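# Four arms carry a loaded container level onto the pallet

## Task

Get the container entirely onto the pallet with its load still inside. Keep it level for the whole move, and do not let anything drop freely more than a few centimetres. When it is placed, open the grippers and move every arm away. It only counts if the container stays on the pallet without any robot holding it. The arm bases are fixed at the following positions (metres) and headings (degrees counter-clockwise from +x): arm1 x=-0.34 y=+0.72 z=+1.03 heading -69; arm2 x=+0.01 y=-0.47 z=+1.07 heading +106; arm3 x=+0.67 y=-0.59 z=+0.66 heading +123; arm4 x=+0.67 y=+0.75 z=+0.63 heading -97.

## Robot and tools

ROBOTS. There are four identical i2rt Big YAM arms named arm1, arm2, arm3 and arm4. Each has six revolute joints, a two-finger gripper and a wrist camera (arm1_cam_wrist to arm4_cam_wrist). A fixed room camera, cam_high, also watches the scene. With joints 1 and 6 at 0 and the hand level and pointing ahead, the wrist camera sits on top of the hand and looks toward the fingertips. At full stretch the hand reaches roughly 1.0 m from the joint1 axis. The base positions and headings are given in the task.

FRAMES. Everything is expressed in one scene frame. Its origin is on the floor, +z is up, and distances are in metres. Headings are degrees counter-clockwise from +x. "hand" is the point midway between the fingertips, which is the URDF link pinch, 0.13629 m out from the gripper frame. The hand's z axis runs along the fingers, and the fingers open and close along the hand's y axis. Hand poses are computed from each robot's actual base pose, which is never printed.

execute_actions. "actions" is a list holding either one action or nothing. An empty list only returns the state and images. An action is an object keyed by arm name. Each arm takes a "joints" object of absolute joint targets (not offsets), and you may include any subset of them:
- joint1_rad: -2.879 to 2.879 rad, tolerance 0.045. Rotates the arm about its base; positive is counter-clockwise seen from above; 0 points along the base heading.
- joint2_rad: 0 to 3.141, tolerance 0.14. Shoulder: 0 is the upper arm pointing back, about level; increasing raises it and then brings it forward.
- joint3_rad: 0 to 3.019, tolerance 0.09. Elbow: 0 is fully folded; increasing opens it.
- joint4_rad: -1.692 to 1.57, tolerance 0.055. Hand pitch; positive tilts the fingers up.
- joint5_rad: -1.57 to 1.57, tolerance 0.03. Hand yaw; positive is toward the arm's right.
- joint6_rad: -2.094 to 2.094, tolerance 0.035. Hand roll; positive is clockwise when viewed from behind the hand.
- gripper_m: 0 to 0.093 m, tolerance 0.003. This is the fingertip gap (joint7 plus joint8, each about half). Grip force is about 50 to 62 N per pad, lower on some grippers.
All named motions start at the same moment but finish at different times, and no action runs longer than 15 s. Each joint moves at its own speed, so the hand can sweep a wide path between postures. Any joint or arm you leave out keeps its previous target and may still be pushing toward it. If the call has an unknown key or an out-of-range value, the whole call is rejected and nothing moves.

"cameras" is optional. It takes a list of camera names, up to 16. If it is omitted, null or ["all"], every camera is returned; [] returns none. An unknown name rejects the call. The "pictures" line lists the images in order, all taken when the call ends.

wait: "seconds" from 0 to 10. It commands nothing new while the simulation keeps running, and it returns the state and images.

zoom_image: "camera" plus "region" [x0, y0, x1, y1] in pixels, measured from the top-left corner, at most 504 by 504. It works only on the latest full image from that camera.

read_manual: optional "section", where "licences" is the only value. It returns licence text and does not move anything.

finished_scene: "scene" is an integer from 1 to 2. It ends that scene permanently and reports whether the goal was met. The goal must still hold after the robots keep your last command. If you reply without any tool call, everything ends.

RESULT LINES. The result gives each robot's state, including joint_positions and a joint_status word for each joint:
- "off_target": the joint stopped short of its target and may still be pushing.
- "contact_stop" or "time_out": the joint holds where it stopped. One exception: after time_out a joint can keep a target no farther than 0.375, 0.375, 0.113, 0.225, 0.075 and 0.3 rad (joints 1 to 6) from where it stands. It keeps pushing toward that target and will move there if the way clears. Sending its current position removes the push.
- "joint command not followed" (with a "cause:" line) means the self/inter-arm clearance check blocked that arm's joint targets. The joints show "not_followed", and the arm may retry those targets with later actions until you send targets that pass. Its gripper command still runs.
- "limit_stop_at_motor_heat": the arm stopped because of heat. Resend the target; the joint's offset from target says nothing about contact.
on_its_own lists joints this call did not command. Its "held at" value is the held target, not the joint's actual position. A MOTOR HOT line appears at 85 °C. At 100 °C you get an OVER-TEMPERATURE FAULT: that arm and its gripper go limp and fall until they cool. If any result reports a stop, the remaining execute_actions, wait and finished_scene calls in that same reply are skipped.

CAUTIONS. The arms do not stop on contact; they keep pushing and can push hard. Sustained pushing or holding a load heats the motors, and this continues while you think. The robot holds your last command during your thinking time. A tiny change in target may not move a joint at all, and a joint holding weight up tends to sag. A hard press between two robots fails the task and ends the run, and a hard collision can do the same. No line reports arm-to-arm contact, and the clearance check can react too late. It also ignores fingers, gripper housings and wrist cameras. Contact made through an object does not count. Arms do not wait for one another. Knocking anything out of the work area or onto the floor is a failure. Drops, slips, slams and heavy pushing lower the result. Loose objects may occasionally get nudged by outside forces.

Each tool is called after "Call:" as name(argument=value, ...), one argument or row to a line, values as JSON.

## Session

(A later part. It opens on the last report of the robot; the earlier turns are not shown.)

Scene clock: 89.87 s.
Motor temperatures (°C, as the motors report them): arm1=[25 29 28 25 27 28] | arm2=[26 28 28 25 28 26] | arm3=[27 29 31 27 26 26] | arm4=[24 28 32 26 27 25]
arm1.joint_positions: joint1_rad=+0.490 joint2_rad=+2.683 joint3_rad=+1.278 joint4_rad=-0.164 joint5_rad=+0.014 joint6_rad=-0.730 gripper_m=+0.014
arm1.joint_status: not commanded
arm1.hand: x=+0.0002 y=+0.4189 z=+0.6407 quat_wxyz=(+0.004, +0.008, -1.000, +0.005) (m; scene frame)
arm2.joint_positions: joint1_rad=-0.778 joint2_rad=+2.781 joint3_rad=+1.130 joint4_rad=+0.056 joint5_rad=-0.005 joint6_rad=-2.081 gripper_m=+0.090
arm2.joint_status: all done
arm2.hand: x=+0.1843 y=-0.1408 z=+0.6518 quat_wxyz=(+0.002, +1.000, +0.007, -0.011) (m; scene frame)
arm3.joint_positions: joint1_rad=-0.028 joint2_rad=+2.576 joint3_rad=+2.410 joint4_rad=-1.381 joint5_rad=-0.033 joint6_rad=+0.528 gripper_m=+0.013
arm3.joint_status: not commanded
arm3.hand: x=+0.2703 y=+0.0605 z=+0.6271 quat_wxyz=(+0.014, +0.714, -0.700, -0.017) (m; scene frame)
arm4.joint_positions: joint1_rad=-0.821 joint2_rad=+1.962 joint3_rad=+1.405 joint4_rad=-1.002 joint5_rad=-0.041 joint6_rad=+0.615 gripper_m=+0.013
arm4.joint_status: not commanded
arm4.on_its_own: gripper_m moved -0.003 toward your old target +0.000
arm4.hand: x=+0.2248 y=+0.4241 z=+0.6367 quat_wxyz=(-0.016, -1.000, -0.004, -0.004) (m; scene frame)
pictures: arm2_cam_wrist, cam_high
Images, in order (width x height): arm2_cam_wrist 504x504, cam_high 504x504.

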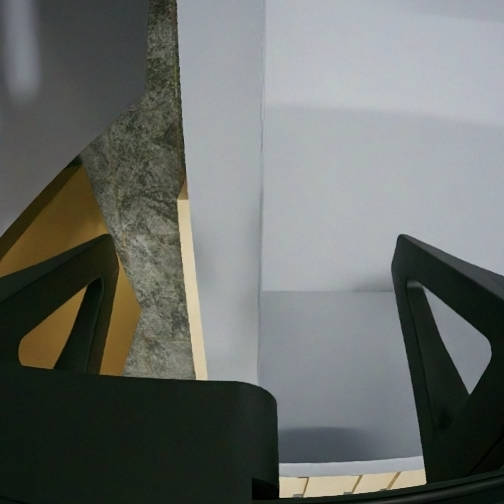

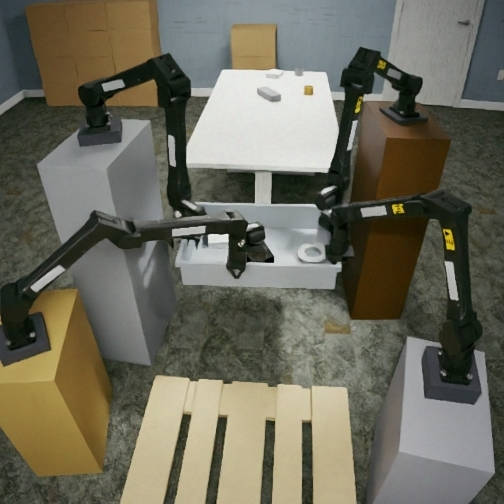

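Call:
execute_actions(
  actions=[
    {"arm3":{"joints":{"joint2_rad":2.42}},"arm2":{"joints":{"joint1_rad":-0.092,"joint2_rad":2.764,"joint3_rad":0.994,"joint4_rad":0.2,"joint6_rad":-1.384}}},
  ],
  cameras=[],
)

Call:
execute_actions(
  actions=[
    {"arm2":{"joints":{"joint2_rad":2.927,"joint3_rad":1.138,"joint4_rad":0.218}}},
  ],
  cameras=["arm2_cam_wrist"],
)

Scene clock: 92.77 s.
Motor temperatures (°C, as the motors report them): arm1=[25 29 28 25 27 28] | arm2=[26 28 28 25 28 26] | arm3=[27 30 31 27 27 26] | arm4=[24 28 32 26 27 25]
arm1.joint_positions: joint1_rad=+0.490 joint2_rad=+2.683 joint3_rad=+1.278 joint4_rad=-0.164 joint5_rad=+0.014 joint6_rad=-0.730 gripper_m=+0.014
arm1.joint_status: not commanded
arm1.hand: x=+0.0002 y=+0.4189 z=+0.6407 quat_wxyz=(+0.004, +0.008, -1.000, +0.005) (m; scene frame)
arm2.joint_positions: joint1_rad=-0.090 joint2_rad=+2.760 joint3_rad=+1.000 joint4_rad=+0.193 joint5_rad=-0.002 joint6_rad=-1.393 gripper_m=+0.090
arm2.joint_status: all done
arm2.hand: x=-0.0507 y=-0.1389 z=+0.6667 quat_wxyz=(-0.009, +1.000, +0.007, -0.004) (m; scene frame)
arm3.joint_positions: joint1_rad=-0.028 joint2_rad=+2.576 joint3_rad=+2.410 joint4_rad=-1.381 joint5_rad=-0.033 joint6_rad=+0.528 gripper_m=+0.013
arm3.joint_status: joint2_rad time_out (moved +0.000 of -0.156)
arm3.on_its_own: joint2_rad reads +2.576 and still pushes toward +2.420 since a time_out
arm3.hand: x=+0.2703 y=+0.0605 z=+0.6271 quat_wxyz=(+0.014, +0.714, -0.700, -0.017) (m; scene frame)
arm4.joint_positions: joint1_rad=-0.821 joint2_rad=+1.962 joint3_rad=+1.405 joint4_rad=-1.002 joint5_rad=-0.041 joint6_rad=+0.615 gripper_m=+0.013
arm4.joint_status: not commanded
arm4.hand: x=+0.2248 y=+0.4241 z=+0.6367 quat_wxyz=(-0.016, -1.000, -0.004, -0.004) (m; scene frame)
pictures: none
No camera images: the call's "cameras" was empty. Leave "cameras" out to get every camera's image.

not run: a stop came earlier in this reply.

Call:
execute_actions(
  actions=[
    {"arm2":{"joints":{"joint2_rad":2.94,"joint3_rad":1.12,"joint4_rad":0.225}}},
  ],
  cameras=["arm2_cam_wrist"],
)

Scene clock: 94.53 s.
Motor temperatures (°C, as the motors report them): arm1=[25 29 28 25 27 28] | arm2=[26 28 28 25 28 26] | arm3=[27 30 31 27 27 26] | arm4=[24 28 32 26 27 25]
arm1.joint_positions: joint1_rad=+0.490 joint2_rad=+2.683 joint3_rad=+1.278 joint4_rad=-0.164 joint5_rad=+0.012 joint6_rad=-0.730 gripper_m=+0.013
arm1.joint_status: not commanded
arm1.hand: x=+0.0003 y=+0.4189 z=+0.6407 quat_wxyz=(+0.004, +0.008, -1.000, +0.005) (m; scene frame)
arm2.joint_positions: joint1_rad=-0.090 joint2_rad=+2.937 joint3_rad=+1.121 joint4_rad=+0.222 joint5_rad=-0.002 joint6_rad=-1.392 gripper_m=+0.090
arm2.joint_status: all done
arm2.hand: x=-0.0473 y=-0.1576 z=+0.6036 quat_wxyz=(+0.004, +1.000, +0.007, -0.002) (m; scene frame)
arm3.joint_positions: joint1_rad=-0.028 joint2_rad=+2.576 joint3_rad=+2.410 joint4_rad=-1.380 joint5_rad=-0.032 joint6_rad=+0.528 gripper_m=+0.013
arm3.joint_status: not commanded
arm3.on_its_own: joint2_rad reads +2.576 and still pushes toward +2.420 since a time_out
arm3.hand: x=+0.2705 y=+0.0608 z=+0.6271 quat_wxyz=(+0.013, +0.714, -0.700, -0.017) (m; scene frame)
arm4.joint_positions: joint1_rad=-0.821 joint2_rad=+1.961 joint3_rad=+1.405 joint4_rad=-1.004 joint5_rad=-0.041 joint6_rad=+0.615 gripper_m=+0.013
arm4.joint_status: not commanded
arm4.hand: x=+0.2250 y=+0.4242 z=+0.6375 quat_wxyz=(-0.016, -1.000, -0.004, -0.004) (m; scene frame)
pictures: arm2_cam_wrist
Images, in order (width x height): arm2_cam_wrist 504x504.

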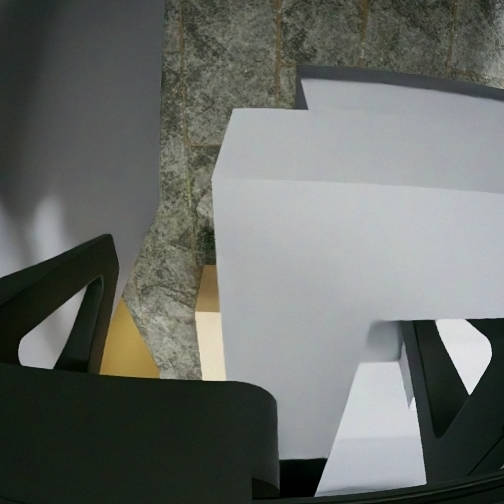

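Call:
execute_actions(
  actions=[
    {"arm2":{"joints":{"joint1_rad":-0.18,"joint3_rad":1.135,"joint6_rad":-1.47}}},
  ],
  cameras=[],
)

Call:
execute_actions(
  actions=[
    {"arm2":{"joints":{"gripper_m":0}}},
  ],
  cameras=[],
)

Call:
execute_actions(
  actions=[
    {"arm2":{"joints":{"joint2_rad":2.77,"joint3_rad":1.04}},"arm3":{"joints":{"joint2_rad":2.52}},"arm4":{"joints":{"joint2_rad":1.92}},"arm1":{"joints":{"joint2_rad":2.65}}},
  ],
  cameras=[],
)

Call:
execute_actions(
  actions=[
    {"arm3":{"joints":{"gripper_m":0.09}}},
  ],
  cameras=[],
)

Call:
execute_actions(
  actions=[
    {"arm3":{"joints":{"joint2_rad":2.5,"joint3_rad":2.63,"joint4_rad":-1.65}}},
  ],
  cameras=["cam_high"],
)

Scene clock: 97.37 s.
Motor temperatures (°C, as the motors report them): arm1=[25 29 28 25 27 28] | arm2=[26 28 28 25 28 26] | arm3=[27 30 32 27 27 26] | arm4=[24 28 32 26 28 25]
arm1.joint_positions: joint1_rad=+0.490 joint2_rad=+2.683 joint3_rad=+1.278 joint4_rad=-0.164 joint5_rad=+0.012 joint6_rad=-0.731 gripper_m=+0.013
arm1.joint_status: not commanded
arm1.hand: x=+0.0003 y=+0.4190 z=+0.6407 quat_wxyz=(+0.003, +0.008, -1.000, +0.005) (m; scene frame)
arm2.joint_positions: joint1_rad=-0.181 joint2_rad=+2.937 joint3_rad=+1.127 joint4_rad=+0.222 joint5_rad=-0.002 joint6_rad=-1.460 gripper_m=+0.090
arm2.joint_status: all done
arm2.hand: x=-0.0200 y=-0.1492 z=+0.6029 quat_wxyz=(+0.001, +1.000, -0.005, -0.003) (m; scene frame)
arm3.joint_positions: joint1_rad=-0.028 joint2_rad=+2.576 joint3_rad=+2.410 joint4_rad=-1.380 joint5_rad=-0.031 joint6_rad=+0.528 gripper_m=+0.013
arm3.joint_status: not commanded
arm3.on_its_own: joint2_rad reads +2.576 and still pushes toward +2.420 since a time_out
arm3.hand: x=+0.2705 y=+0.0608 z=+0.6271 quat_wxyz=(+0.013, +0.714, -0.700, -0.017) (m; scene frame)
arm4.joint_positions: joint1_rad=-0.821 joint2_rad=+1.961 joint3_rad=+1.405 joint4_rad=-1.004 joint5_rad=-0.041 joint6_rad=+0.615 gripper_m=+0.013
arm4.joint_status: not commanded
arm4.hand: x=+0.2250 y=+0.4242 z=+0.6375 quat_wxyz=(-0.016, -1.000, -0.004, -0.004) (m; scene frame)
pictures: none
No camera images: the call's "cameras" was empty. Leave "cameras" out to get every camera's image.

Scene clock: 98.07 s.
Motor temperatures (°C, as the motors report them): arm1=[25 29 28 25 27 28] | arm2=[26 28 28 25 28 26] | arm3=[27 31 32 27 27 26] | arm4=[24 28 32 26 28 25]
arm1.joint_positions: joint1_rad=+0.492 joint2_rad=+2.684 joint3_rad=+1.278 joint4_rad=-0.164 joint5_rad=+0.008 joint6_rad=-0.729 gripper_m=+0.013
arm1.joint_status: not commanded
arm1.hand: x=+0.0011 y=+0.4201 z=+0.6405 quat_wxyz=(+0.002, +0.008, -1.000, +0.003) (m; scene frame)
arm2.joint_positions: joint1_rad=-0.178 joint2_rad=+2.937 joint3_rad=+1.124 joint4_rad=+0.241 joint5_rad=+0.000 joint6_rad=-1.482 gripper_m=+0.014
arm2.joint_status: gripper_m off_target (ended at +0.014, target +0.000)
arm2.hand: x=-0.0206 y=-0.1471 z=+0.6032 quat_wxyz=(-0.007, +1.000, +0.007, -0.003) (m; scene frame)
arm3.joint_positions: joint1_rad=-0.028 joint2_rad=+2.576 joint3_rad=+2.410 joint4_rad=-1.378 joint5_rad=-0.032 joint6_rad=+0.530 gripper_m=+0.013
arm3.joint_status: not commanded
arm3.on_its_own: joint2_rad reads +2.576 and still pushes toward +2.420 since a time_out
arm3.hand: x=+0.2701 y=+0.0613 z=+0.6271 quat_wxyz=(+0.013, +0.713, -0.700, -0.018) (m; scene frame)
arm4.joint_positions: joint1_rad=-0.821 joint2_rad=+1.961 joint3_rad=+1.405 joint4_rad=-1.007 joint5_rad=-0.041 joint6_rad=+0.617 gripper_m=+0.013
arm4.joint_status: not commanded
arm4.hand: x=+0.2257 y=+0.4247 z=+0.6375 quat_wxyz=(-0.015, -1.000, -0.003, -0.006) (m; scene frame)
pictures: none
No camera images: the call's "cameras" was empty. Leave "cameras" out to get every camera's image.

Scene clock: 98.87 s.
Motor temperatures (°C, as the motors report them): arm1=[25 29 28 25 27 28] | arm2=[26 28 28 25 28 26] | arm3=[27 31 32 27 27 26] | arm4=[24 28 32 26 28 25]
arm1.joint_positions: joint1_rad=+0.492 joint2_rad=+2.682 joint3_rad=+1.278 joint4_rad=-0.164 joint5_rad=+0.028 joint6_rad=-0.725 gripper_m=+0.014
arm1.joint_status: all done
arm1.hand: x=-0.0004 y=+0.4172 z=+0.6412 quat_wxyz=(+0.008, +0.006, -1.000, +0.011) (m; scene frame)
arm2.joint_positions: joint1_rad=-0.178 joint2_rad=+2.864 joint3_rad=+1.049 joint4_rad=+0.244 joint5_rad=-0.010 joint6_rad=-1.477 gripper_m=+0.012
arm2.joint_status: all done
arm2.hand: x=-0.0219 y=-0.1499 z=+0.6313 quat_wxyz=(-0.007, +1.000, +0.005, -0.008) (m; scene frame)
arm3.joint_positions: joint1_rad=-0.029 joint2_rad=+2.564 joint3_rad=+2.410 joint4_rad=-1.409 joint5_rad=-0.057 joint6_rad=+0.530 gripper_m=+0.013
arm3.joint_status: all done
arm3.hand: x=+0.2698 y=+0.0542 z=+0.6359 quat_wxyz=(+0.027, +0.713, -0.700, -0.011) (m; scene frame)
arm4.joint_positions: joint1_rad=-0.818 joint2_rad=+1.958 joint3_rad=+1.403 joint4_rad=-0.991 joint5_rad=-0.051 joint6_rad=+0.623 gripper_m=+0.014
arm4.joint_status: all done
arm4.hand: x=+0.2251 y=+0.4198 z=+0.6382 quat_wxyz=(-0.024, -1.000, -0.002, -0.002) (m; scene frame)
pictures: none
No camera images: the call's "cameras" was empty. Leave "cameras" out to get every camera's image.

Scene clock: 99.57 s.
Motor temperatures (°C, as the motors report them): arm1=[25 29 28 25 27 28] | arm2=[26 28 28 25 28 26] | arm3=[27 31 32 27 27 26] | arm4=[24 28 32 26 28 25]
arm1.joint_positions: joint1_rad=+0.494 joint2_rad=+2.682 joint3_rad=+1.278 joint4_rad=-0.166 joint5_rad=+0.031 joint6_rad=-0.723 gripper_m=+0.014
arm1.joint_status: not commanded
arm1.hand: x=-0.0006 y=+0.4176 z=+0.6412 quat_wxyz=(+0.010, +0.006, -1.000, +0.012) (m; scene frame)
arm2.joint_positions: joint1_rad=-0.178 joint2_rad=+2.862 joint3_rad=+1.048 joint4_rad=+0.243 joint5_rad=-0.014 joint6_rad=-1.477 gripper_m=+0.012
arm2.joint_status: not commanded
arm2.hand: x=-0.0226 y=-0.1495 z=+0.6320 quat_wxyz=(-0.007, +1.000, +0.005, -0.010) (m; scene frame)
arm3.joint_positions: joint1_rad=-0.029 joint2_rad=+2.564 joint3_rad=+2.410 joint4_rad=-1.410 joint5_rad=-0.004 joint6_rad=+0.539 gripper_m=+0.090
arm3.joint_status: all done
arm3.hand: x=+0.2781 y=+0.0592 z=+0.6356 quat_wxyz=(+0.001, +0.710, -0.704, -0.005) (m; scene frame)
arm4.joint_positions: joint1_rad=-0.818 joint2_rad=+1.958 joint3_rad=+1.399 joint4_rad=-0.984 joint5_rad=-0.048 joint6_rad=+0.623 gripper_m=+0.014
arm4.joint_status: not commanded
arm4.hand: x=+0.2245 y=+0.4200 z=+0.6371 quat_wxyz=(-0.024, -1.000, -0.001, +0.000) (m; scene frame)
pictures: none
No camera images: the call's "cameras" was empty. Leave "cameras" out to get every camera's image.

Scene clock: 100.80 s.
Motor temperatures (°C, as the motors report them): arm1=[25 29 28 25 27 28] | arm2=[26 28 28 25 28 26] | arm3=[27 31 32 27 27 26] | arm4=[24 28 32 26 28 25]
arm1.joint_positions: joint1_rad=+0.494 joint2_rad=+2.682 joint3_rad=+1.278 joint4_rad=-0.166 joint5_rad=+0.031 joint6_rad=-0.723 gripper_m=+0.014
arm1.joint_status: not commanded
arm1.hand: x=-0.0006 y=+0.4176 z=+0.6412 quat_wxyz=(+0.010, +0.006, -1.000, +0.012) (m; scene frame)
arm2.joint_positions: joint1_rad=-0.178 joint2_rad=+2.862 joint3_rad=+1.048 joint4_rad=+0.243 joint5_rad=-0.014 joint6_rad=-1.477 gripper_m=+0.012
arm2.joint_status: not commanded
arm2.hand: x=-0.0226 y=-0.1495 z=+0.6320 quat_wxyz=(-0.007, +1.000, +0.005, -0.010) (m; scene frame)
arm3.joint_positions: joint1_rad=-0.029 joint2_rad=+2.522 joint3_rad=+2.585 joint4_rad=-1.639 joint5_rad=-0.004 joint6_rad=+0.540 gripper_m=+0.090
arm3.joint_status: all done
arm3.hand: x=+0.2815 y=+0.0540 z=+0.7321 quat_wxyz=(+0.003, +0.710, -0.705, +0.002) (m; scene frame)
arm4.joint_positions: joint1_rad=-0.818 joint2_rad=+1.958 joint3_rad=+1.399 joint4_rad=-0.984 joint5_rad=-0.048 joint6_rad=+0.623 gripper_m=+0.014
arm4.joint_status: not commanded
arm4.hand: x=+0.2245 y=+0.4200 z=+0.6371 quat_wxyz=(-0.024, -1.000, -0.001, +0.000) (m; scene frame)
pictures: cam_high
Images, in order (width x height): cam_high 504x504.

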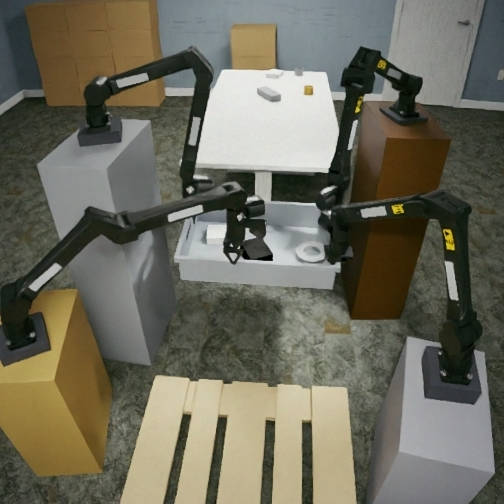

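Call:
execute_actions(
  actions=[
    {"arm3":{"joints":{"joint1_rad":0.253,"joint2_rad":2.09,"joint3_rad":1.9,"joint4_rad":-1.326,"joint6_rad":-0.742}}},
  ],
  cameras=[],
)

Call:
execute_actions(
  actions=[
    {"arm3":{"joints":{"joint2_rad":2.215,"joint3_rad":1.77,"joint4_rad":-1.096}}},
  ],
  cameras=["arm3_cam_wrist"],
)

Scene clock: 105.43 s.
Motor temperatures (°C, as the motors report them): arm1=[25 29 28 25 27 28] | arm2=[26 28 28 25 28 26] | arm3=[27 31 32 27 27 26] | arm4=[24 29 32 26 28 25]
arm1.joint_positions: joint1_rad=+0.494 joint2_rad=+2.682 joint3_rad=+1.278 joint4_rad=-0.166 joint5_rad=+0.031 joint6_rad=-0.723 gripper_m=+0.014
arm1.joint_status: not commanded
arm1.hand: x=-0.0006 y=+0.4176 z=+0.6412 quat_wxyz=(+0.010, +0.006, -1.000, +0.012) (m; scene frame)
arm2.joint_positions: joint1_rad=-0.178 joint2_rad=+2.862 joint3_rad=+1.048 joint4_rad=+0.243 joint5_rad=-0.014 joint6_rad=-1.477 gripper_m=+0.012
arm2.joint_status: not commanded
arm2.hand: x=-0.0226 y=-0.1495 z=+0.6320 quat_wxyz=(-0.007, +1.000, +0.005, -0.010) (m; scene frame)
arm3.joint_positions: joint1_rad=+0.242 joint2_rad=+2.101 joint3_rad=+1.885 joint4_rad=-1.338 joint5_rad=-0.001 joint6_rad=-0.726 gripper_m=+0.090
arm3.joint_status: all done
arm3.hand: x=+0.1977 y=-0.1424 z=+0.7543 quat_wxyz=(-0.005, +1.000, -0.013, -0.007) (m; scene frame)
arm4.joint_positions: joint1_rad=-0.818 joint2_rad=+1.958 joint3_rad=+1.399 joint4_rad=-0.984 joint5_rad=-0.048 joint6_rad=+0.623 gripper_m=+0.014
arm4.joint_status: not commanded
arm4.hand: x=+0.2245 y=+0.4200 z=+0.6371 quat_wxyz=(-0.024, -1.000, -0.001, +0.000) (m; scene frame)
pictures: none
No camera images: the call's "cameras" was empty. Leave "cameras" out to get every camera's image.

Scene clock: 106.40 s.
Motor temperatures (°C, as the motors report them): arm1=[25 29 28 25 27 28] | arm2=[26 28 28 25 28 26] | arm3=[27 30 32 27 27 26] | arm4=[24 29 32 26 29 25]
arm1.joint_positions: joint1_rad=+0.495 joint2_rad=+2.679 joint3_rad=+1.277 joint4_rad=-0.175 joint5_rad=+0.035 joint6_rad=-0.718 gripper_m=+0.014
arm1.joint_status: not commanded
arm1.hand: x=-0.0012 y=+0.4182 z=+0.6427 quat_wxyz=(+0.014, +0.005, -1.000, +0.011) (m; scene frame)
arm2.joint_positions: joint1_rad=-0.178 joint2_rad=+2.861 joint3_rad=+1.048 joint4_rad=+0.246 joint5_rad=-0.021 joint6_rad=-1.474 gripper_m=+0.012
arm2.joint_status: not commanded
arm2.hand: x=-0.0241 y=-0.1485 z=+0.6324 quat_wxyz=(-0.008, +1.000, +0.004, -0.014) (m; scene frame)
arm3.joint_positions: joint1_rad=+0.243 joint2_rad=+2.223 joint3_rad=+1.760 joint4_rad=-1.111 joint5_rad=-0.004 joint6_rad=-0.729 gripper_m=+0.090
arm3.joint_status: all done
arm3.hand: x=+0.1985 y=-0.1446 z=+0.6336 quat_wxyz=(+0.003, +1.000, -0.011, -0.001) (m; scene frame)
arm4.joint_positions: joint1_rad=-0.817 joint2_rad=+1.959 joint3_rad=+1.396 joint4_rad=-0.976 joint5_rad=-0.041 joint6_rad=+0.626 gripper_m=+0.014
arm4.joint_status: not commanded
arm4.hand: x=+0.2236 y=+0.4203 z=+0.6359 quat_wxyz=(-0.022, -1.000, +0.000, +0.004) (m; scene frame)
pictures: arm3_cam_wrist
Images, in order (width x height): arm3_cam_wrist 504x504.

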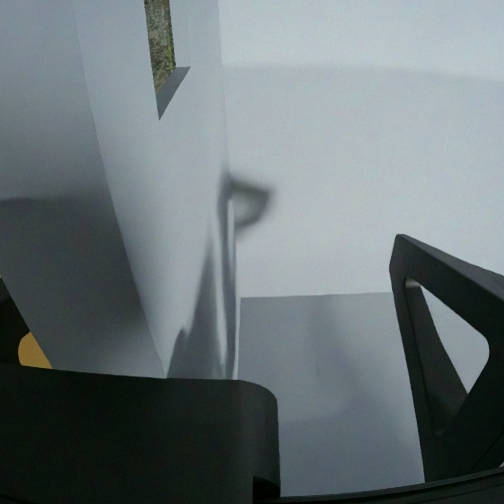

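Call:
execute_actions(
  actions=[
    {"arm3":{"joints":{"joint1_rad":0.3,"joint2_rad":2.17,"joint6_rad":-0.69}}},
  ],
  cameras=["arm3_cam_wrist","arm2_cam_wrist","cam_high"],
)

Scene clock: 108.13 s.
Motor temperatures (°C, as the motors report them): arm1=[25 29 28 25 27 28] | arm2=[26 28 28 25 28 26] | arm3=[27 30 32 27 27 26] | arm4=[24 29 32 26 29 25]
arm1.joint_positions: joint1_rad=+0.495 joint2_rad=+2.679 joint3_rad=+1.277 joint4_rad=-0.175 joint5_rad=+0.035 joint6_rad=-0.718 gripper_m=+0.014
arm1.joint_status: not commanded
arm1.hand: x=-0.0012 y=+0.4182 z=+0.6427 quat_wxyz=(+0.014, +0.005, -1.000, +0.011) (m; scene frame)
arm2.joint_positions: joint1_rad=-0.178 joint2_rad=+2.860 joint3_rad=+1.046 joint4_rad=+0.246 joint5_rad=-0.021 joint6_rad=-1.474 gripper_m=+0.012
arm2.joint_status: not commanded
arm2.hand: x=-0.0241 y=-0.1487 z=+0.6329 quat_wxyz=(-0.008, +1.000, +0.004, -0.014) (m; scene frame)
arm3.joint_positions: joint1_rad=+0.303 joint2_rad=+2.216 joint3_rad=+1.760 joint4_rad=-1.109 joint5_rad=-0.002 joint6_rad=-0.706 gripper_m=+0.090
arm3.joint_status: all done
arm3.hand: x=+0.1721 y=-0.1723 z=+0.6377 quat_wxyz=(-0.001, +1.000, +0.007, -0.004) (m; scene frame)
arm4.joint_positions: joint1_rad=-0.817 joint2_rad=+1.959 joint3_rad=+1.396 joint4_rad=-0.976 joint5_rad=-0.042 joint6_rad=+0.626 gripper_m=+0.014
arm4.joint_status: not commanded
arm4.hand: x=+0.2237 y=+0.4202 z=+0.6359 quat_wxyz=(-0.022, -1.000, +0.000, +0.004) (m; scene frame)
pictures: arm2_cam_wrist, arm3_cam_wrist, cam_high
Images, in order (width x height): arm2_cam_wrist 504x504, arm3_cam_wrist 504x504, cam_high 504x504.

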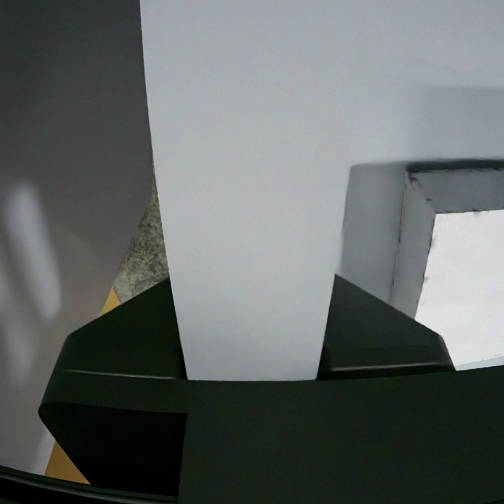

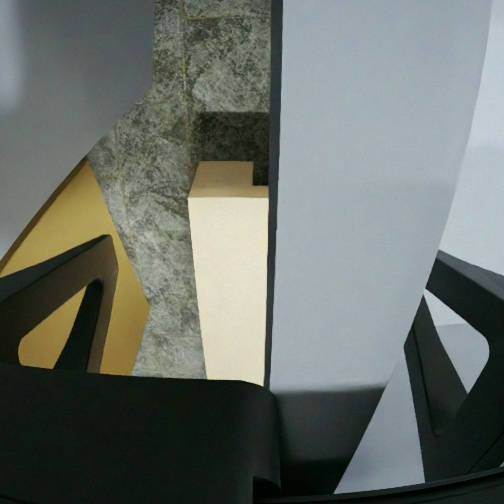

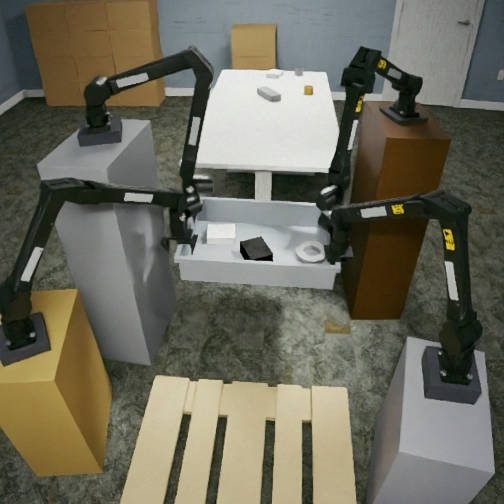

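Call:
execute_actions(
  actions=[
    {"arm3":{"joints":{"joint1_rad":0.268}},"arm1":{"joints":{"joint2_rad":2.68}}},
  ],
  cameras=[],
)

Call:
execute_actions(
  actions=[
    {"arm3":{"joints":{"gripper_m":0}}},
  ],
  cameras=[],
)

Call:
execute_actions(
  actions=[
    {"arm1":{"joints":{"gripper_m":0.09}}},
  ],
  cameras=[],
)

Call:
execute_actions(
  actions=[
    {"arm1":{"joints":{"joint2_rad":2.36,"joint3_rad":1.11,"joint4_rad":-0.32}}},
  ],
  cameras=[],
)

Call:
execute_actions(
  actions=[
    {"arm1":{"joints":{"joint1_rad":0.155,"joint2_rad":2.492,"joint3_rad":1.415,"joint4_rad":-0.485,"joint6_rad":0.52}}},
  ],
  cameras=[],
)

Call:
execute_actions(
  actions=[
    {"arm1":{"joints":{"joint2_rad":2.753,"joint3_rad":1.58,"joint4_rad":-0.388}}},
  ],
  cameras=["arm1_cam_wrist","cam_high"],
)

Scene clock: 112.30 s.
Motor temperatures (°C, as the motors report them): arm1=[25 29 28 25 27 28] | arm2=[26 29 28 25 28 26] | arm3=[27 30 31 27 27 26] | arm4=[24 29 32 26 29 25]
arm1.joint_positions: joint1_rad=+0.495 joint2_rad=+2.679 joint3_rad=+1.277 joint4_rad=-0.175 joint5_rad=+0.035 joint6_rad=-0.718 gripper_m=+0.014
arm1.joint_status: all done
arm1.hand: x=-0.0014 y=+0.4184 z=+0.6425 quat_wxyz=(+0.014, +0.005, -1.000, +0.011) (m; scene frame)
arm2.joint_positions: joint1_rad=-0.178 joint2_rad=+2.860 joint3_rad=+1.046 joint4_rad=+0.246 joint5_rad=-0.021 joint6_rad=-1.474 gripper_m=+0.012
arm2.joint_status: not commanded
arm2.hand: x=-0.0241 y=-0.1487 z=+0.6329 quat_wxyz=(-0.008, +1.000, +0.004, -0.014) (m; scene frame)
arm3.joint_positions: joint1_rad=+0.274 joint2_rad=+2.216 joint3_rad=+1.760 joint4_rad=-1.109 joint5_rad=-0.002 joint6_rad=-0.705 gripper_m=+0.090
arm3.joint_status: all done
arm3.hand: x=+0.1840 y=-0.1584 z=+0.6377 quat_wxyz=(-0.001, +1.000, -0.008, -0.004) (m; scene frame)
arm4.joint_positions: joint1_rad=-0.817 joint2_rad=+1.959 joint3_rad=+1.396 joint4_rad=-0.976 joint5_rad=-0.042 joint6_rad=+0.626 gripper_m=+0.014
arm4.joint_status: not commanded
arm4.hand: x=+0.2237 y=+0.4202 z=+0.6359 quat_wxyz=(-0.022, -1.000, +0.000, +0.004) (m; scene frame)
pictures: none
No camera images: the call's "cameras" was empty. Leave "cameras" out to get every camera's image.

Scene clock: 113.07 s.
Motor temperatures (°C, as the motors report them): arm1=[25 29 28 25 27 28] | arm2=[26 29 28 25 28 26] | arm3=[27 30 31 27 27 26] | arm4=[24 29 32 26 29 25]
arm1.joint_positions: joint1_rad=+0.500 joint2_rad=+2.683 joint3_rad=+1.276 joint4_rad=-0.174 joint5_rad=+0.034 joint6_rad=-0.712 gripper_m=+0.014
arm1.joint_status: not commanded
arm1.hand: x=-0.0014 y=+0.4216 z=+0.6410 quat_wxyz=(+0.015, +0.004, -1.000, +0.010) (m; scene frame)
arm2.joint_positions: joint1_rad=-0.174 joint2_rad=+2.849 joint3_rad=+1.044 joint4_rad=+0.242 joint5_rad=-0.019 joint6_rad=-1.467 gripper_m=+0.012
arm2.joint_status: not commanded
arm2.hand: x=-0.0254 y=-0.1453 z=+0.6362 quat_wxyz=(-0.010, +1.000, +0.003, -0.013) (m; scene frame)
arm3.joint_positions: joint1_rad=+0.280 joint2_rad=+2.209 joint3_rad=+1.756 joint4_rad=-1.100 joint5_rad=+0.019 joint6_rad=-0.724 gripper_m=+0.012
arm3.joint_status: gripper_m off_target (ended at +0.012, target +0.000)
arm3.hand: x=+0.1826 y=-0.1573 z=+0.6412 quat_wxyz=(-0.013, +1.000, +0.005, -0.002) (m; scene frame)
arm4.joint_positions: joint1_rad=-0.821 joint2_rad=+1.959 joint3_rad=+1.393 joint4_rad=-0.976 joint5_rad=-0.043 joint6_rad=+0.626 gripper_m=+0.014
arm4.joint_status: not commanded
arm4.hand: x=+0.2235 y=+0.4227 z=+0.6349 quat_wxyz=(-0.022, -1.000, +0.002, +0.002) (m; scene frame)
pictures: none
No camera images: the call's "cameras" was empty. Leave "cameras" out to get every camera's image.

Scene clock: 113.77 s.
Motor temperatures (°C, as the motors report them): arm1=[25 29 28 25 27 28] | arm2=[26 29 28 25 28 26] | arm3=[27 30 31 27 27 26] | arm4=[24 29 32 26 29 25]
arm1.joint_positions: joint1_rad=+0.498 joint2_rad=+2.682 joint3_rad=+1.276 joint4_rad=-0.187 joint5_rad=+0.004 joint6_rad=-0.712 gripper_m=+0.090
arm1.joint_status: all done
arm1.hand: x=-0.0005 y=+0.4265 z=+0.6415 quat_wxyz=(+0.009, +0.003, -1.000, -0.006) (m; scene frame)
arm2.joint_positions: joint1_rad=-0.173 joint2_rad=+2.847 joint3_rad=+1.044 joint4_rad=+0.238 joint5_rad=-0.012 joint6_rad=-1.466 gripper_m=+0.011
arm2.joint_status: not commanded
arm2.hand: x=-0.0244 y=-0.1448 z=+0.6368 quat_wxyz=(-0.010, +1.000, +0.002, -0.009) (m; scene frame)
arm3.joint_positions: joint1_rad=+0.278 joint2_rad=+2.205 joint3_rad=+1.756 joint4_rad=-1.103 joint5_rad=+0.020 joint6_rad=-0.724 gripper_m=+0.012
arm3.joint_status: not commanded
arm3.hand: x=+0.1834 y=-0.1566 z=+0.6434 quat_wxyz=(-0.014, +1.000, +0.004, -0.002) (m; scene frame)
arm4.joint_positions: joint1_rad=-0.822 joint2_rad=+1.960 joint3_rad=+1.386 joint4_rad=-0.969 joint5_rad=-0.051 joint6_rad=+0.627 gripper_m=+0.015
arm4.joint_status: not commanded
arm4.hand: x=+0.2258 y=+0.4230 z=+0.6321 quat_wxyz=(-0.025, -1.000, +0.002, -0.001) (m; scene frame)
pictures: none
No camera images: the call's "cameras" was empty. Leave "cameras" out to get every camera's image.

Scene clock: 115.03 s.
Motor temperatures (°C, as the motors report them): arm1=[25 29 28 25 27 28] | arm2=[26 29 28 25 28 26] | arm3=[27 30 31 27 27 26] | arm4=[24 29 32 26 29 25]
arm1.joint_positions: joint1_rad=+0.498 joint2_rad=+2.338 joint3_rad=+1.112 joint4_rad=-0.319 joint5_rad=+0.003 joint6_rad=-0.712 gripper_m=+0.090
arm1.joint_status: all done
arm1.hand: x=+0.0149 y=+0.4134 z=+0.7770 quat_wxyz=(-0.009, +0.003, -1.000, +0.010) (m; scene frame)
arm2.joint_positions: joint1_rad=-0.173 joint2_rad=+2.847 joint3_rad=+1.044 joint4_rad=+0.238 joint5_rad=-0.012 joint6_rad=-1.466 gripper_m=+0.011
arm2.joint_status: not commanded
arm2.hand: x=-0.0244 y=-0.1448 z=+0.6368 quat_wxyz=(-0.010, +1.000, +0.002, -0.009) (m; scene frame)
arm3.joint_positions: joint1_rad=+0.278 joint2_rad=+2.205 joint3_rad=+1.756 joint4_rad=-1.103 joint5_rad=+0.020 joint6_rad=-0.724 gripper_m=+0.012
arm3.joint_status: not commanded
arm3.hand: x=+0.1834 y=-0.1566 z=+0.6434 quat_wxyz=(-0.014, +1.000, +0.004, -0.002) (m; scene frame)
arm4.joint_positions: joint1_rad=-0.822 joint2_rad=+1.960 joint3_rad=+1.386 joint4_rad=-0.969 joint5_rad=-0.051 joint6_rad=+0.627 gripper_m=+0.015
arm4.joint_status: not commanded
arm4.hand: x=+0.2258 y=+0.4230 z=+0.6321 quat_wxyz=(-0.025, -1.000, +0.002, -0.001) (m; scene frame)
pictures: none
No camera images: the call's "cameras" was empty. Leave "cameras" out to get every camera's image.

Scene clock: 117.03 s.
Motor temperatures (°C, as the motors report them): arm1=[25 29 28 25 27 28] | arm2=[26 29 28 25 28 26] | arm3=[27 30 31 27 27 26] | arm4=[24 29 32 26 29 25]
arm1.joint_positions: joint1_rad=+0.160 joint2_rad=+2.483 joint3_rad=+1.410 joint4_rad=-0.477 joint5_rad=+0.000 joint6_rad=+0.509 gripper_m=+0.090
arm1.joint_status: all done
arm1.hand: x=-0.0655 y=+0.2427 z=+0.7532 quat_wxyz=(-0.010, -0.701, -0.713, +0.003) (m; scene frame)
arm2.joint_positions: joint1_rad=-0.173 joint2_rad=+2.847 joint3_rad=+1.044 joint4_rad=+0.238 joint5_rad=-0.012 joint6_rad=-1.466 gripper_m=+0.011
arm2.joint_status: not commanded
arm2.hand: x=-0.0244 y=-0.1448 z=+0.6368 quat_wxyz=(-0.010, +1.000, +0.002, -0.009) (m; scene frame)
arm3.joint_positions: joint1_rad=+0.278 joint2_rad=+2.205 joint3_rad=+1.756 joint4_rad=-1.103 joint5_rad=+0.020 joint6_rad=-0.724 gripper_m=+0.012
arm3.joint_status: not commanded
arm3.hand: x=+0.1834 y=-0.1566 z=+0.6434 quat_wxyz=(-0.014, +1.000, +0.004, -0.002) (m; scene frame)
arm4.joint_positions: joint1_rad=-0.822 joint2_rad=+1.960 joint3_rad=+1.386 joint4_rad=-0.969 joint5_rad=-0.051 joint6_rad=+0.627 gripper_m=+0.015
arm4.joint_status: not commanded
arm4.hand: x=+0.2258 y=+0.4230 z=+0.6321 quat_wxyz=(-0.025, -1.000, +0.002, -0.001) (m; scene frame)
pictures: none
No camera images: the call's "cameras" was empty. Leave "cameras" out to get every camera's image.

Scene clock: 117.93 s.
Motor temperatures (°C, as the motors report them): arm1=[25 29 28 25 27 28] | arm2=[26 29 28 25 28 26] | arm3=[27 30 31 27 27 26] | arm4=[24 29 32 26 29 25]
arm1.joint_positions: joint1_rad=+0.163 joint2_rad=+2.645 joint3_rad=+1.584 joint4_rad=-0.399 joint5_rad=+0.007 joint6_rad=+0.513 gripper_m=+0.090
arm1.joint_status: all done
arm1.hand: x=-0.0394 y=+0.1993 z=+0.6998 quat_wxyz=(-0.053, -0.700, -0.712, +0.018) (m; scene frame)
arm2.joint_positions: joint1_rad=-0.172 joint2_rad=+2.853 joint3_rad=+1.051 joint4_rad=+0.221 joint5_rad=+0.004 joint6_rad=-1.466 gripper_m=+0.011
arm2.joint_status: not commanded
arm2.hand: x=-0.0217 y=-0.1476 z=+0.6344 quat_wxyz=(-0.003, +1.000, +0.002, +0.000) (m; scene frame)
arm3.joint_positions: joint1_rad=+0.278 joint2_rad=+2.201 joint3_rad=+1.756 joint4_rad=-1.122 joint5_rad=+0.013 joint6_rad=-0.726 gripper_m=+0.012
arm3.joint_status: not commanded
arm3.hand: x=+0.1860 y=-0.1600 z=+0.6459 quat_wxyz=(-0.006, +1.000, +0.005, +0.002) (m; scene frame)
arm4.joint_positions: joint1_rad=-0.818 joint2_rad=+1.979 joint3_rad=+1.384 joint4_rad=-0.957 joint5_rad=-0.073 joint6_rad=+0.630 gripper_m=+0.015
arm4.joint_status: not commanded
arm4.hand: x=+0.2294 y=+0.4183 z=+0.6216 quat_wxyz=(-0.031, -0.999, +0.002, -0.011) (m; scene frame)
pictures: arm1_cam_wrist, cam_high
Images, in order (width x height): arm1_cam_wrist 504x504, cam_high 504x504.

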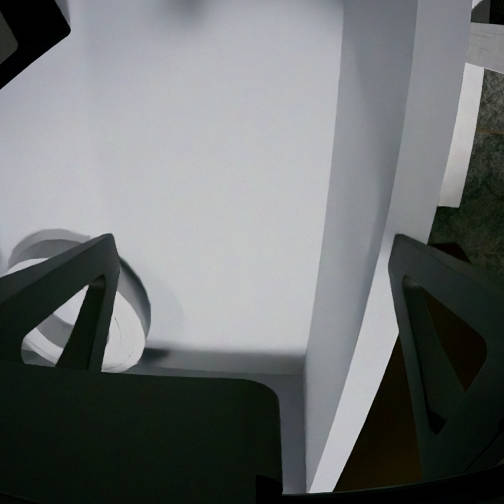

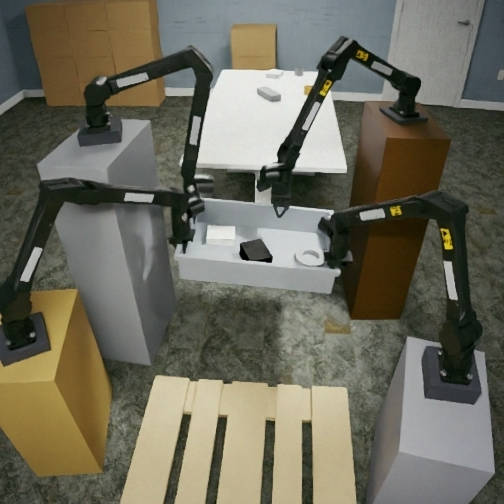

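Finger hit the rim (rim ≈ -0.09). Back up, shift west, descend in halves.

Call:
execute_actions(
  actions=[
    {"arm1":{"joints":{"joint2_rad":2.55,"joint3_rad":1.46,"joint4_rad":-0.46}}},
  ],
  cameras=[],
)

Call:
execute_actions(
  actions=[
    {"arm1":{"joints":{"joint1_rad":0.105,"joint2_rad":2.66,"joint3_rad":1.5,"joint4_rad":-0.425,"joint6_rad":0.47}}},
  ],
  cameras=[],
)

Call:
execute_actions(
  actions=[
    {"arm1":{"joints":{"joint2_rad":2.765,"joint3_rad":1.57,"joint4_rad":-0.388}}},
  ],
  cameras=["arm1_cam_wrist"],
)

Scene clock: 120.83 s.
Motor temperatures (°C, as the motors report them): arm1=[25 29 28 25 27 28] | arm2=[26 29 28 25 28 26] | arm3=[27 30 31 27 27 26] | arm4=[24 29 33 26 30 25]
arm1.joint_positions: joint1_rad=+0.163 joint2_rad=+2.541 joint3_rad=+1.449 joint4_rad=-0.460 joint5_rad=+0.004 joint6_rad=+0.513 gripper_m=+0.090
arm1.joint_status: all done
arm1.hand: x=-0.0632 y=+0.2406 z=+0.7299 quat_wxyz=(-0.008, -0.701, -0.713, +0.004) (m; scene frame)
arm2.joint_positions: joint1_rad=-0.172 joint2_rad=+2.852 joint3_rad=+1.051 joint4_rad=+0.221 joint5_rad=-0.001 joint6_rad=-1.466 gripper_m=+0.011
arm2.joint_status: not commanded
arm2.hand: x=-0.0225 y=-0.1475 z=+0.6345 quat_wxyz=(-0.003, +1.000, +0.002, -0.003) (m; scene frame)
arm3.joint_positions: joint1_rad=+0.278 joint2_rad=+2.201 joint3_rad=+1.756 joint4_rad=-1.119 joint5_rad=+0.009 joint6_rad=-0.726 gripper_m=+0.012
arm3.joint_status: not commanded
arm3.hand: x=+0.1849 y=-0.1599 z=+0.6459 quat_wxyz=(-0.006, +1.000, +0.005, -0.001) (m; scene frame)
arm4.joint_positions: joint1_rad=-0.818 joint2_rad=+1.979 joint3_rad=+1.384 joint4_rad=-0.957 joint5_rad=-0.068 joint6_rad=+0.630 gripper_m=+0.015
arm4.joint_status: not commanded
arm4.hand: x=+0.2288 y=+0.4191 z=+0.6216 quat_wxyz=(-0.029, -1.000, +0.002, -0.009) (m; scene frame)
pictures: none
No camera images: the call's "cameras" was empty. Leave "cameras" out to get every camera's image.

Scene clock: 121.93 s.
Motor temperatures (°C, as the motors report them): arm1=[25 29 28 25 27 28] | arm2=[26 29 28 25 28 26] | arm3=[27 30 31 27 27 26] | arm4=[24 29 33 26 30 25]
arm1.joint_positions: joint1_rad=+0.098 joint2_rad=+2.654 joint3_rad=+1.494 joint4_rad=-0.428 joint5_rad=+0.003 joint6_rad=+0.480 gripper_m=+0.090
arm1.joint_status: all done
arm1.hand: x=-0.1021 y=+0.2388 z=+0.6778 quat_wxyz=(+0.009, -0.713, -0.702, -0.002) (m; scene frame)
arm2.joint_positions: joint1_rad=-0.172 joint2_rad=+2.852 joint3_rad=+1.051 joint4_rad=+0.221 joint5_rad=-0.001 joint6_rad=-1.466 gripper_m=+0.011
arm2.joint_status: not commanded
arm2.hand: x=-0.0225 y=-0.1475 z=+0.6345 quat_wxyz=(-0.003, +1.000, +0.002, -0.003) (m; scene frame)
arm3.joint_positions: joint1_rad=+0.278 joint2_rad=+2.201 joint3_rad=+1.756 joint4_rad=-1.119 joint5_rad=+0.009 joint6_rad=-0.726 gripper_m=+0.012
arm3.joint_status: not commanded
arm3.hand: x=+0.1849 y=-0.1599 z=+0.6459 quat_wxyz=(-0.006, +1.000, +0.005, -0.001) (m; scene frame)
arm4.joint_positions: joint1_rad=-0.818 joint2_rad=+1.979 joint3_rad=+1.384 joint4_rad=-0.957 joint5_rad=-0.068 joint6_rad=+0.630 gripper_m=+0.015
arm4.joint_status: not commanded
arm4.hand: x=+0.2288 y=+0.4191 z=+0.6216 quat_wxyz=(-0.029, -1.000, +0.002, -0.009) (m; scene frame)
pictures: none
No camera images: the call's "cameras" was empty. Leave "cameras" out to get every camera's image.

Scene clock: 122.90 s.
Motor temperatures (°C, as the motors report them): arm1=[25 29 28 25 27 28] | arm2=[26 29 28 25 28 26] | arm3=[27 30 31 27 27 26] | arm4=[24 29 33 26 31 25]
arm1.joint_positions: joint1_rad=+0.098 joint2_rad=+2.753 joint3_rad=+1.563 joint4_rad=-0.391 joint5_rad=+0.003 joint6_rad=+0.480 gripper_m=+0.090
arm1.joint_status: all done
arm1.hand: x=-0.1016 y=+0.2377 z=+0.6367 quat_wxyz=(+0.005, -0.712, -0.702, +0.000) (m; scene frame)
arm2.joint_positions: joint1_rad=-0.172 joint2_rad=+2.852 joint3_rad=+1.051 joint4_rad=+0.221 joint5_rad=-0.001 joint6_rad=-1.466 gripper_m=+0.011
arm2.joint_status: not commanded
arm2.hand: x=-0.0225 y=-0.1475 z=+0.6345 quat_wxyz=(-0.003, +1.000, +0.002, -0.003) (m; scene frame)
arm3.joint_positions: joint1_rad=+0.278 joint2_rad=+2.201 joint3_rad=+1.756 joint4_rad=-1.119 joint5_rad=+0.009 joint6_rad=-0.726 gripper_m=+0.012
arm3.joint_status: not commanded
arm3.hand: x=+0.1849 y=-0.1599 z=+0.6459 quat_wxyz=(-0.006, +1.000, +0.005, -0.001) (m; scene frame)
arm4.joint_positions: joint1_rad=-0.818 joint2_rad=+1.979 joint3_rad=+1.384 joint4_rad=-0.957 joint5_rad=-0.068 joint6_rad=+0.630 gripper_m=+0.015
arm4.joint_status: not commanded
arm4.hand: x=+0.2288 y=+0.4191 z=+0.6216 quat_wxyz=(-0.029, -1.000, +0.002, -0.009) (m; scene frame)
pictures: arm1_cam_wrist
Images, in order (width x height): arm1_cam_wrist 504x504.

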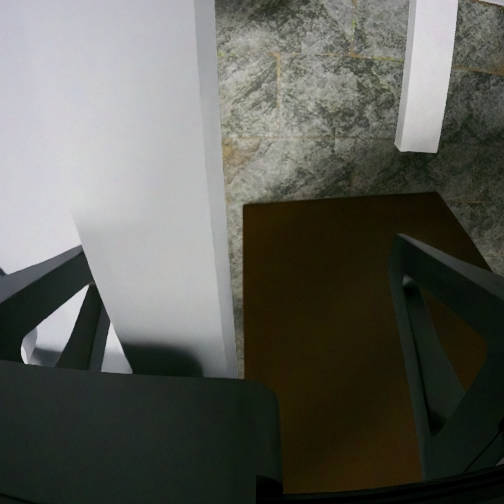

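Call:
execute_actions(
  actions=[
    {"arm1":{"joints":{"joint1_rad":0.135,"joint6_rad":0.51}}},
  ],
  cameras=[],
)

Call:
execute_actions(
  actions=[
    {"arm1":{"joints":{"gripper_m":0}}},
  ],
  cameras=[],
)

Call:
execute_actions(
  actions=[
    {"arm1":{"joints":{"joint2_rad":2.64}},"arm3":{"joints":{"joint2_rad":2.12}},"arm2":{"joints":{"joint2_rad":2.88}},"arm4":{"joints":{"joint2_rad":1.97}}},
  ],
  cameras=[],
)

Call:
execute_actions(
  actions=[
    {"arm4":{"joints":{"gripper_m":0.093}}},
  ],
  cameras=[],
)

Call:
execute_actions(
  actions=[
    {"arm4":{"joints":{"joint1_rad":-0.907,"joint2_rad":2.185,"joint3_rad":1.75,"joint4_rad":-1.114,"joint6_rad":0.542}}},
  ],
  cameras=[],
)

Call:
execute_actions(
  actions=[
    {"arm4":{"joints":{"joint1_rad":-0.972,"joint2_rad":2.41,"joint3_rad":2.175,"joint4_rad":-1.303,"joint6_rad":0.476}}},
  ],
  cameras=["arm4_cam_wrist","cam_high"],
)

Scene clock: 125.37 s.
Motor temperatures (°C, as the motors report them): arm1=[25 29 28 25 27 28] | arm2=[26 29 28 25 28 26] | arm3=[27 30 31 27 27 26] | arm4=[24 30 33 26 31 25]
arm1.joint_positions: joint1_rad=+0.136 joint2_rad=+2.753 joint3_rad=+1.563 joint4_rad=-0.391 joint5_rad=+0.003 joint6_rad=+0.500 gripper_m=+0.090
arm1.joint_status: all done
arm1.hand: x=-0.0833 y=+0.2473 z=+0.6367 quat_wxyz=(+0.005, -0.706, -0.708, +0.000) (m; scene frame)
arm2.joint_positions: joint1_rad=-0.172 joint2_rad=+2.852 joint3_rad=+1.051 joint4_rad=+0.221 joint5_rad=-0.001 joint6_rad=-1.466 gripper_m=+0.011
arm2.joint_status: not commanded
arm2.hand: x=-0.0225 y=-0.1475 z=+0.6345 quat_wxyz=(-0.003, +1.000, +0.002, -0.003) (m; scene frame)
arm3.joint_positions: joint1_rad=+0.278 joint2_rad=+2.201 joint3_rad=+1.756 joint4_rad=-1.119 joint5_rad=+0.009 joint6_rad=-0.726 gripper_m=+0.012
arm3.joint_status: not commanded
arm3.hand: x=+0.1849 y=-0.1599 z=+0.6459 quat_wxyz=(-0.006, +1.000, +0.005, -0.001) (m; scene frame)
arm4.joint_positions: joint1_rad=-0.818 joint2_rad=+1.979 joint3_rad=+1.384 joint4_rad=-0.957 joint5_rad=-0.068 joint6_rad=+0.630 gripper_m=+0.015
arm4.joint_status: not commanded
arm4.hand: x=+0.2288 y=+0.4191 z=+0.6216 quat_wxyz=(-0.029, -1.000, +0.002, -0.009) (m; scene frame)
pictures: none
No camera images: the call's "cameras" was empty. Leave "cameras" out to get every camera's image.

Scene clock: 126.17 s.
Motor temperatures (°C, as the motors report them): arm1=[25 29 28 25 27 28] | arm2=[26 29 28 25 28 26] | arm3=[27 30 31 27 27 26] | arm4=[24 30 33 26 31 25]
arm1.joint_positions: joint1_rad=+0.125 joint2_rad=+2.753 joint3_rad=+1.561 joint4_rad=-0.391 joint5_rad=-0.014 joint6_rad=+0.492 gripper_m=+0.014
arm1.joint_status: gripper_m off_target (ended at +0.014, target +0.000)
arm1.hand: x=-0.0868 y=+0.2471 z=+0.6364 quat_wxyz=(+0.004, -0.707, -0.707, -0.009) (m; scene frame)
arm2.joint_positions: joint1_rad=-0.174 joint2_rad=+2.852 joint3_rad=+1.050 joint4_rad=+0.221 joint5_rad=-0.003 joint6_rad=-1.465 gripper_m=+0.011
arm2.joint_status: not commanded
arm2.hand: x=-0.0222 y=-0.1481 z=+0.6347 quat_wxyz=(-0.002, +1.000, +0.001, -0.004) (m; scene frame)
arm3.joint_positions: joint1_rad=+0.278 joint2_rad=+2.201 joint3_rad=+1.754 joint4_rad=-1.118 joint5_rad=+0.006 joint6_rad=-0.724 gripper_m=+0.012
arm3.joint_status: not commanded
arm3.hand: x=+0.1853 y=-0.1609 z=+0.6450 quat_wxyz=(-0.004, +1.000, +0.004, -0.001) (m; scene frame)
arm4.joint_positions: joint1_rad=-0.815 joint2_rad=+1.979 joint3_rad=+1.383 joint4_rad=-0.956 joint5_rad=-0.066 joint6_rad=+0.636 gripper_m=+0.015
arm4.joint_status: not commanded
arm4.hand: x=+0.2300 y=+0.4182 z=+0.6210 quat_wxyz=(-0.028, -1.000, +0.003, -0.009) (m; scene frame)
pictures: none
No camera images: the call's "cameras" was empty. Leave "cameras" out to get every camera's image.

Scene clock: 126.87 s.
Motor temperatures (°C, as the motors report them): arm1=[25 29 28 25 27 28] | arm2=[26 29 28 25 28 26] | arm3=[27 30 31 27 27 26] | arm4=[24 30 33 26 31 25]
arm1.joint_positions: joint1_rad=+0.125 joint2_rad=+2.740 joint3_rad=+1.551 joint4_rad=-0.391 joint5_rad=-0.013 joint6_rad=+0.490 gripper_m=+0.014
arm1.joint_status: all done
arm1.hand: x=-0.0867 y=+0.2458 z=+0.6421 quat_wxyz=(+0.003, -0.707, -0.707, -0.007) (m; scene frame)
arm2.joint_positions: joint1_rad=-0.174 joint2_rad=+2.857 joint3_rad=+1.050 joint4_rad=+0.227 joint5_rad=-0.010 joint6_rad=-1.465 gripper_m=+0.011
arm2.joint_status: all done
arm2.hand: x=-0.0234 y=-0.1493 z=+0.6334 quat_wxyz=(-0.003, +1.000, +0.001, -0.008) (m; scene frame)
arm3.joint_positions: joint1_rad=+0.278 joint2_rad=+2.200 joint3_rad=+1.747 joint4_rad=-1.100 joint5_rad=+0.005 joint6_rad=-0.724 gripper_m=+0.012
arm3.joint_status: all done
arm3.hand: x=+0.1838 y=-0.1599 z=+0.6434 quat_wxyz=(-0.008, +1.000, +0.004, -0.006) (m; scene frame)
arm4.joint_positions: joint1_rad=-0.815 joint2_rad=+1.979 joint3_rad=+1.383 joint4_rad=-0.956 joint5_rad=-0.056 joint6_rad=+0.636 gripper_m=+0.015
arm4.joint_status: all done
arm4.hand: x=+0.2290 y=+0.4196 z=+0.6210 quat_wxyz=(-0.024, -1.000, +0.004, -0.006) (m; scene frame)
pictures: none
No camera images: the call's "cameras" was empty. Leave "cameras" out to get every camera's image.

Scene clock: 127.57 s.
Motor temperatures (°C, as the motors report them): arm1=[25 29 28 25 27 28] | arm2=[26 29 28 25 28 26] | arm3=[27 30 31 27 27 26] | arm4=[24 30 33 26 31 25]
arm1.joint_positions: joint1_rad=+0.126 joint2_rad=+2.740 joint3_rad=+1.551 joint4_rad=-0.382 joint5_rad=-0.007 joint6_rad=+0.497 gripper_m=+0.013
arm1.joint_status: not commanded
arm1.hand: x=-0.0860 y=+0.2439 z=+0.6419 quat_wxyz=(-0.001, -0.709, -0.705, -0.004) (m; scene frame)
arm2.joint_positions: joint1_rad=-0.178 joint2_rad=+2.853 joint3_rad=+1.045 joint4_rad=+0.226 joint5_rad=-0.031 joint6_rad=-1.463 gripper_m=+0.011
arm2.joint_status: not commanded
arm2.hand: x=-0.0255 y=-0.1507 z=+0.6349 quat_wxyz=(+0.000, +1.000, -0.002, -0.018) (m; scene frame)
arm3.joint_positions: joint1_rad=+0.278 joint2_rad=+2.200 joint3_rad=+1.737 joint4_rad=-1.084 joint5_rad=-0.017 joint6_rad=-0.717 gripper_m=+0.012
arm3.joint_status: not commanded
arm3.hand: x=+0.1813 y=-0.1628 z=+0.6400 quat_wxyz=(-0.001, +1.000, +0.000, -0.016) (m; scene frame)
arm4.joint_positions: joint1_rad=-0.810 joint2_rad=+1.979 joint3_rad=+1.384 joint4_rad=-0.977 joint5_rad=-0.003 joint6_rad=+0.636 gripper_m=+0.093
arm4.joint_status: all done
arm4.hand: x=+0.2289 y=+0.4277 z=+0.6211 quat_wxyz=(+0.003, -1.000, +0.002, +0.002) (m; scene frame)
pictures: none
No camera images: the call's "cameras" was empty. Leave "cameras" out to get every camera's image.

Scene clock: 128.70 s.
Motor temperatures (°C, as the motors report them): arm1=[25 30 28 25 27 28] | arm2=[26 29 28 25 28 26] | arm3=[27 30 31 27 27 26] | arm4=[24 30 33 26 31 25]
arm1.joint_positions: joint1_rad=+0.126 joint2_rad=+2.742 joint3_rad=+1.551 joint4_rad=-0.379 joint5_rad=-0.003 joint6_rad=+0.498 gripper_m=+0.013
arm1.joint_status: not commanded
arm1.hand: x=-0.0865 y=+0.2439 z=+0.6409 quat_wxyz=(-0.001, -0.709, -0.705, -0.002) (m; scene frame)
arm2.joint_positions: joint1_rad=-0.178 joint2_rad=+2.852 joint3_rad=+1.045 joint4_rad=+0.224 joint5_rad=-0.035 joint6_rad=-1.463 gripper_m=+0.011
arm2.joint_status: not commanded
arm2.hand: x=-0.0262 y=-0.1506 z=+0.6354 quat_wxyz=(+0.000, +1.000, -0.002, -0.020) (m; scene frame)
arm3.joint_positions: joint1_rad=+0.278 joint2_rad=+2.200 joint3_rad=+1.736 joint4_rad=-1.081 joint5_rad=-0.021 joint6_rad=-0.716 gripper_m=+0.012
arm3.joint_status: not commanded
arm3.hand: x=+0.1806 y=-0.1631 z=+0.6398 quat_wxyz=(-0.001, +1.000, +0.000, -0.018) (m; scene frame)
arm4.joint_positions: joint1_rad=-0.912 joint2_rad=+2.170 joint3_rad=+1.711 joint4_rad=-1.096 joint5_rad=-0.002 joint6_rad=+0.554 gripper_m=+0.093
arm4.joint_status: all done
arm4.hand: x=+0.1228 y=+0.4309 z=+0.6202 quat_wxyz=(-0.001, -1.000, +0.012, +0.009) (m; scene frame)
pictures: none
No camera images: the call's "cameras" was empty. Leave "cameras" out to get every camera's image.

Scene clock: 129.87 s.
Motor temperatures (°C, as the motors report them): arm1=[25 30 28 25 26 28] | arm2=[26 29 28 25 28 26] | arm3=[27 30 31 27 27 26] | arm4=[24 30 33 26 31 25]
arm1.joint_positions: joint1_rad=+0.126 joint2_rad=+2.746 joint3_rad=+1.551 joint4_rad=-0.370 joint5_rad=+0.000 joint6_rad=+0.498 gripper_m=+0.013
arm1.joint_status: not commanded
arm1.hand: x=-0.0871 y=+0.2433 z=+0.6387 quat_wxyz=(-0.003, -0.709, -0.705, +0.001) (m; scene frame)
arm2.joint_positions: joint1_rad=-0.179 joint2_rad=+2.850 joint3_rad=+1.044 joint4_rad=+0.221 joint5_rad=-0.040 joint6_rad=-1.463 gripper_m=+0.011
arm2.joint_status: not commanded
arm2.hand: x=-0.0268 y=-0.1511 z=+0.6361 quat_wxyz=(+0.002, +1.000, -0.002, -0.022) (m; scene frame)
arm3.joint_positions: joint1_rad=+0.278 joint2_rad=+2.200 joint3_rad=+1.735 joint4_rad=-1.079 joint5_rad=-0.027 joint6_rad=-0.716 gripper_m=+0.012
arm3.joint_status: not commanded
arm3.hand: x=+0.1799 y=-0.1637 z=+0.6394 quat_wxyz=(+0.001, +1.000, +0.000, -0.020) (m; scene frame)
arm4.joint_positions: joint1_rad=-0.972 joint2_rad=+2.386 joint3_rad=+2.132 joint4_rad=-1.286 joint5_rad=-0.003 joint6_rad=+0.488 gripper_m=+0.093
arm4.joint_status: all done
arm4.hand: x=+0.0299 y=+0.4260 z=+0.6303 quat_wxyz=(-0.005, -1.000, +0.008, +0.016) (m; scene frame)
pictures: arm4_cam_wrist, cam_high
Images, in order (width x height): arm4_cam_wrist 504x504, cam_high 504x504.

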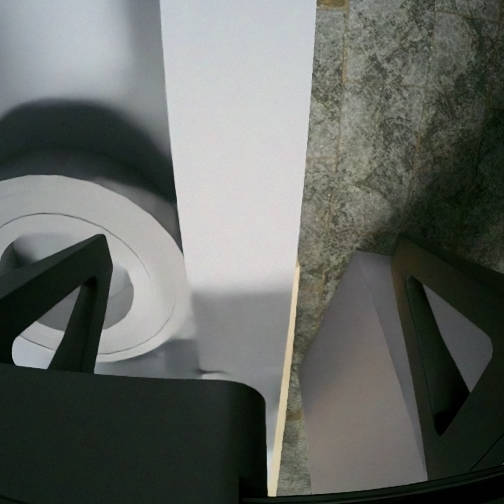

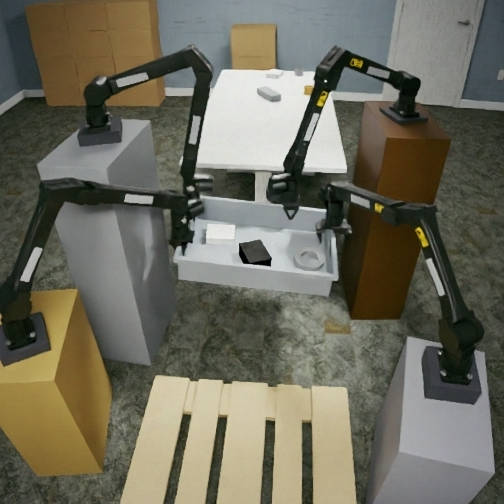

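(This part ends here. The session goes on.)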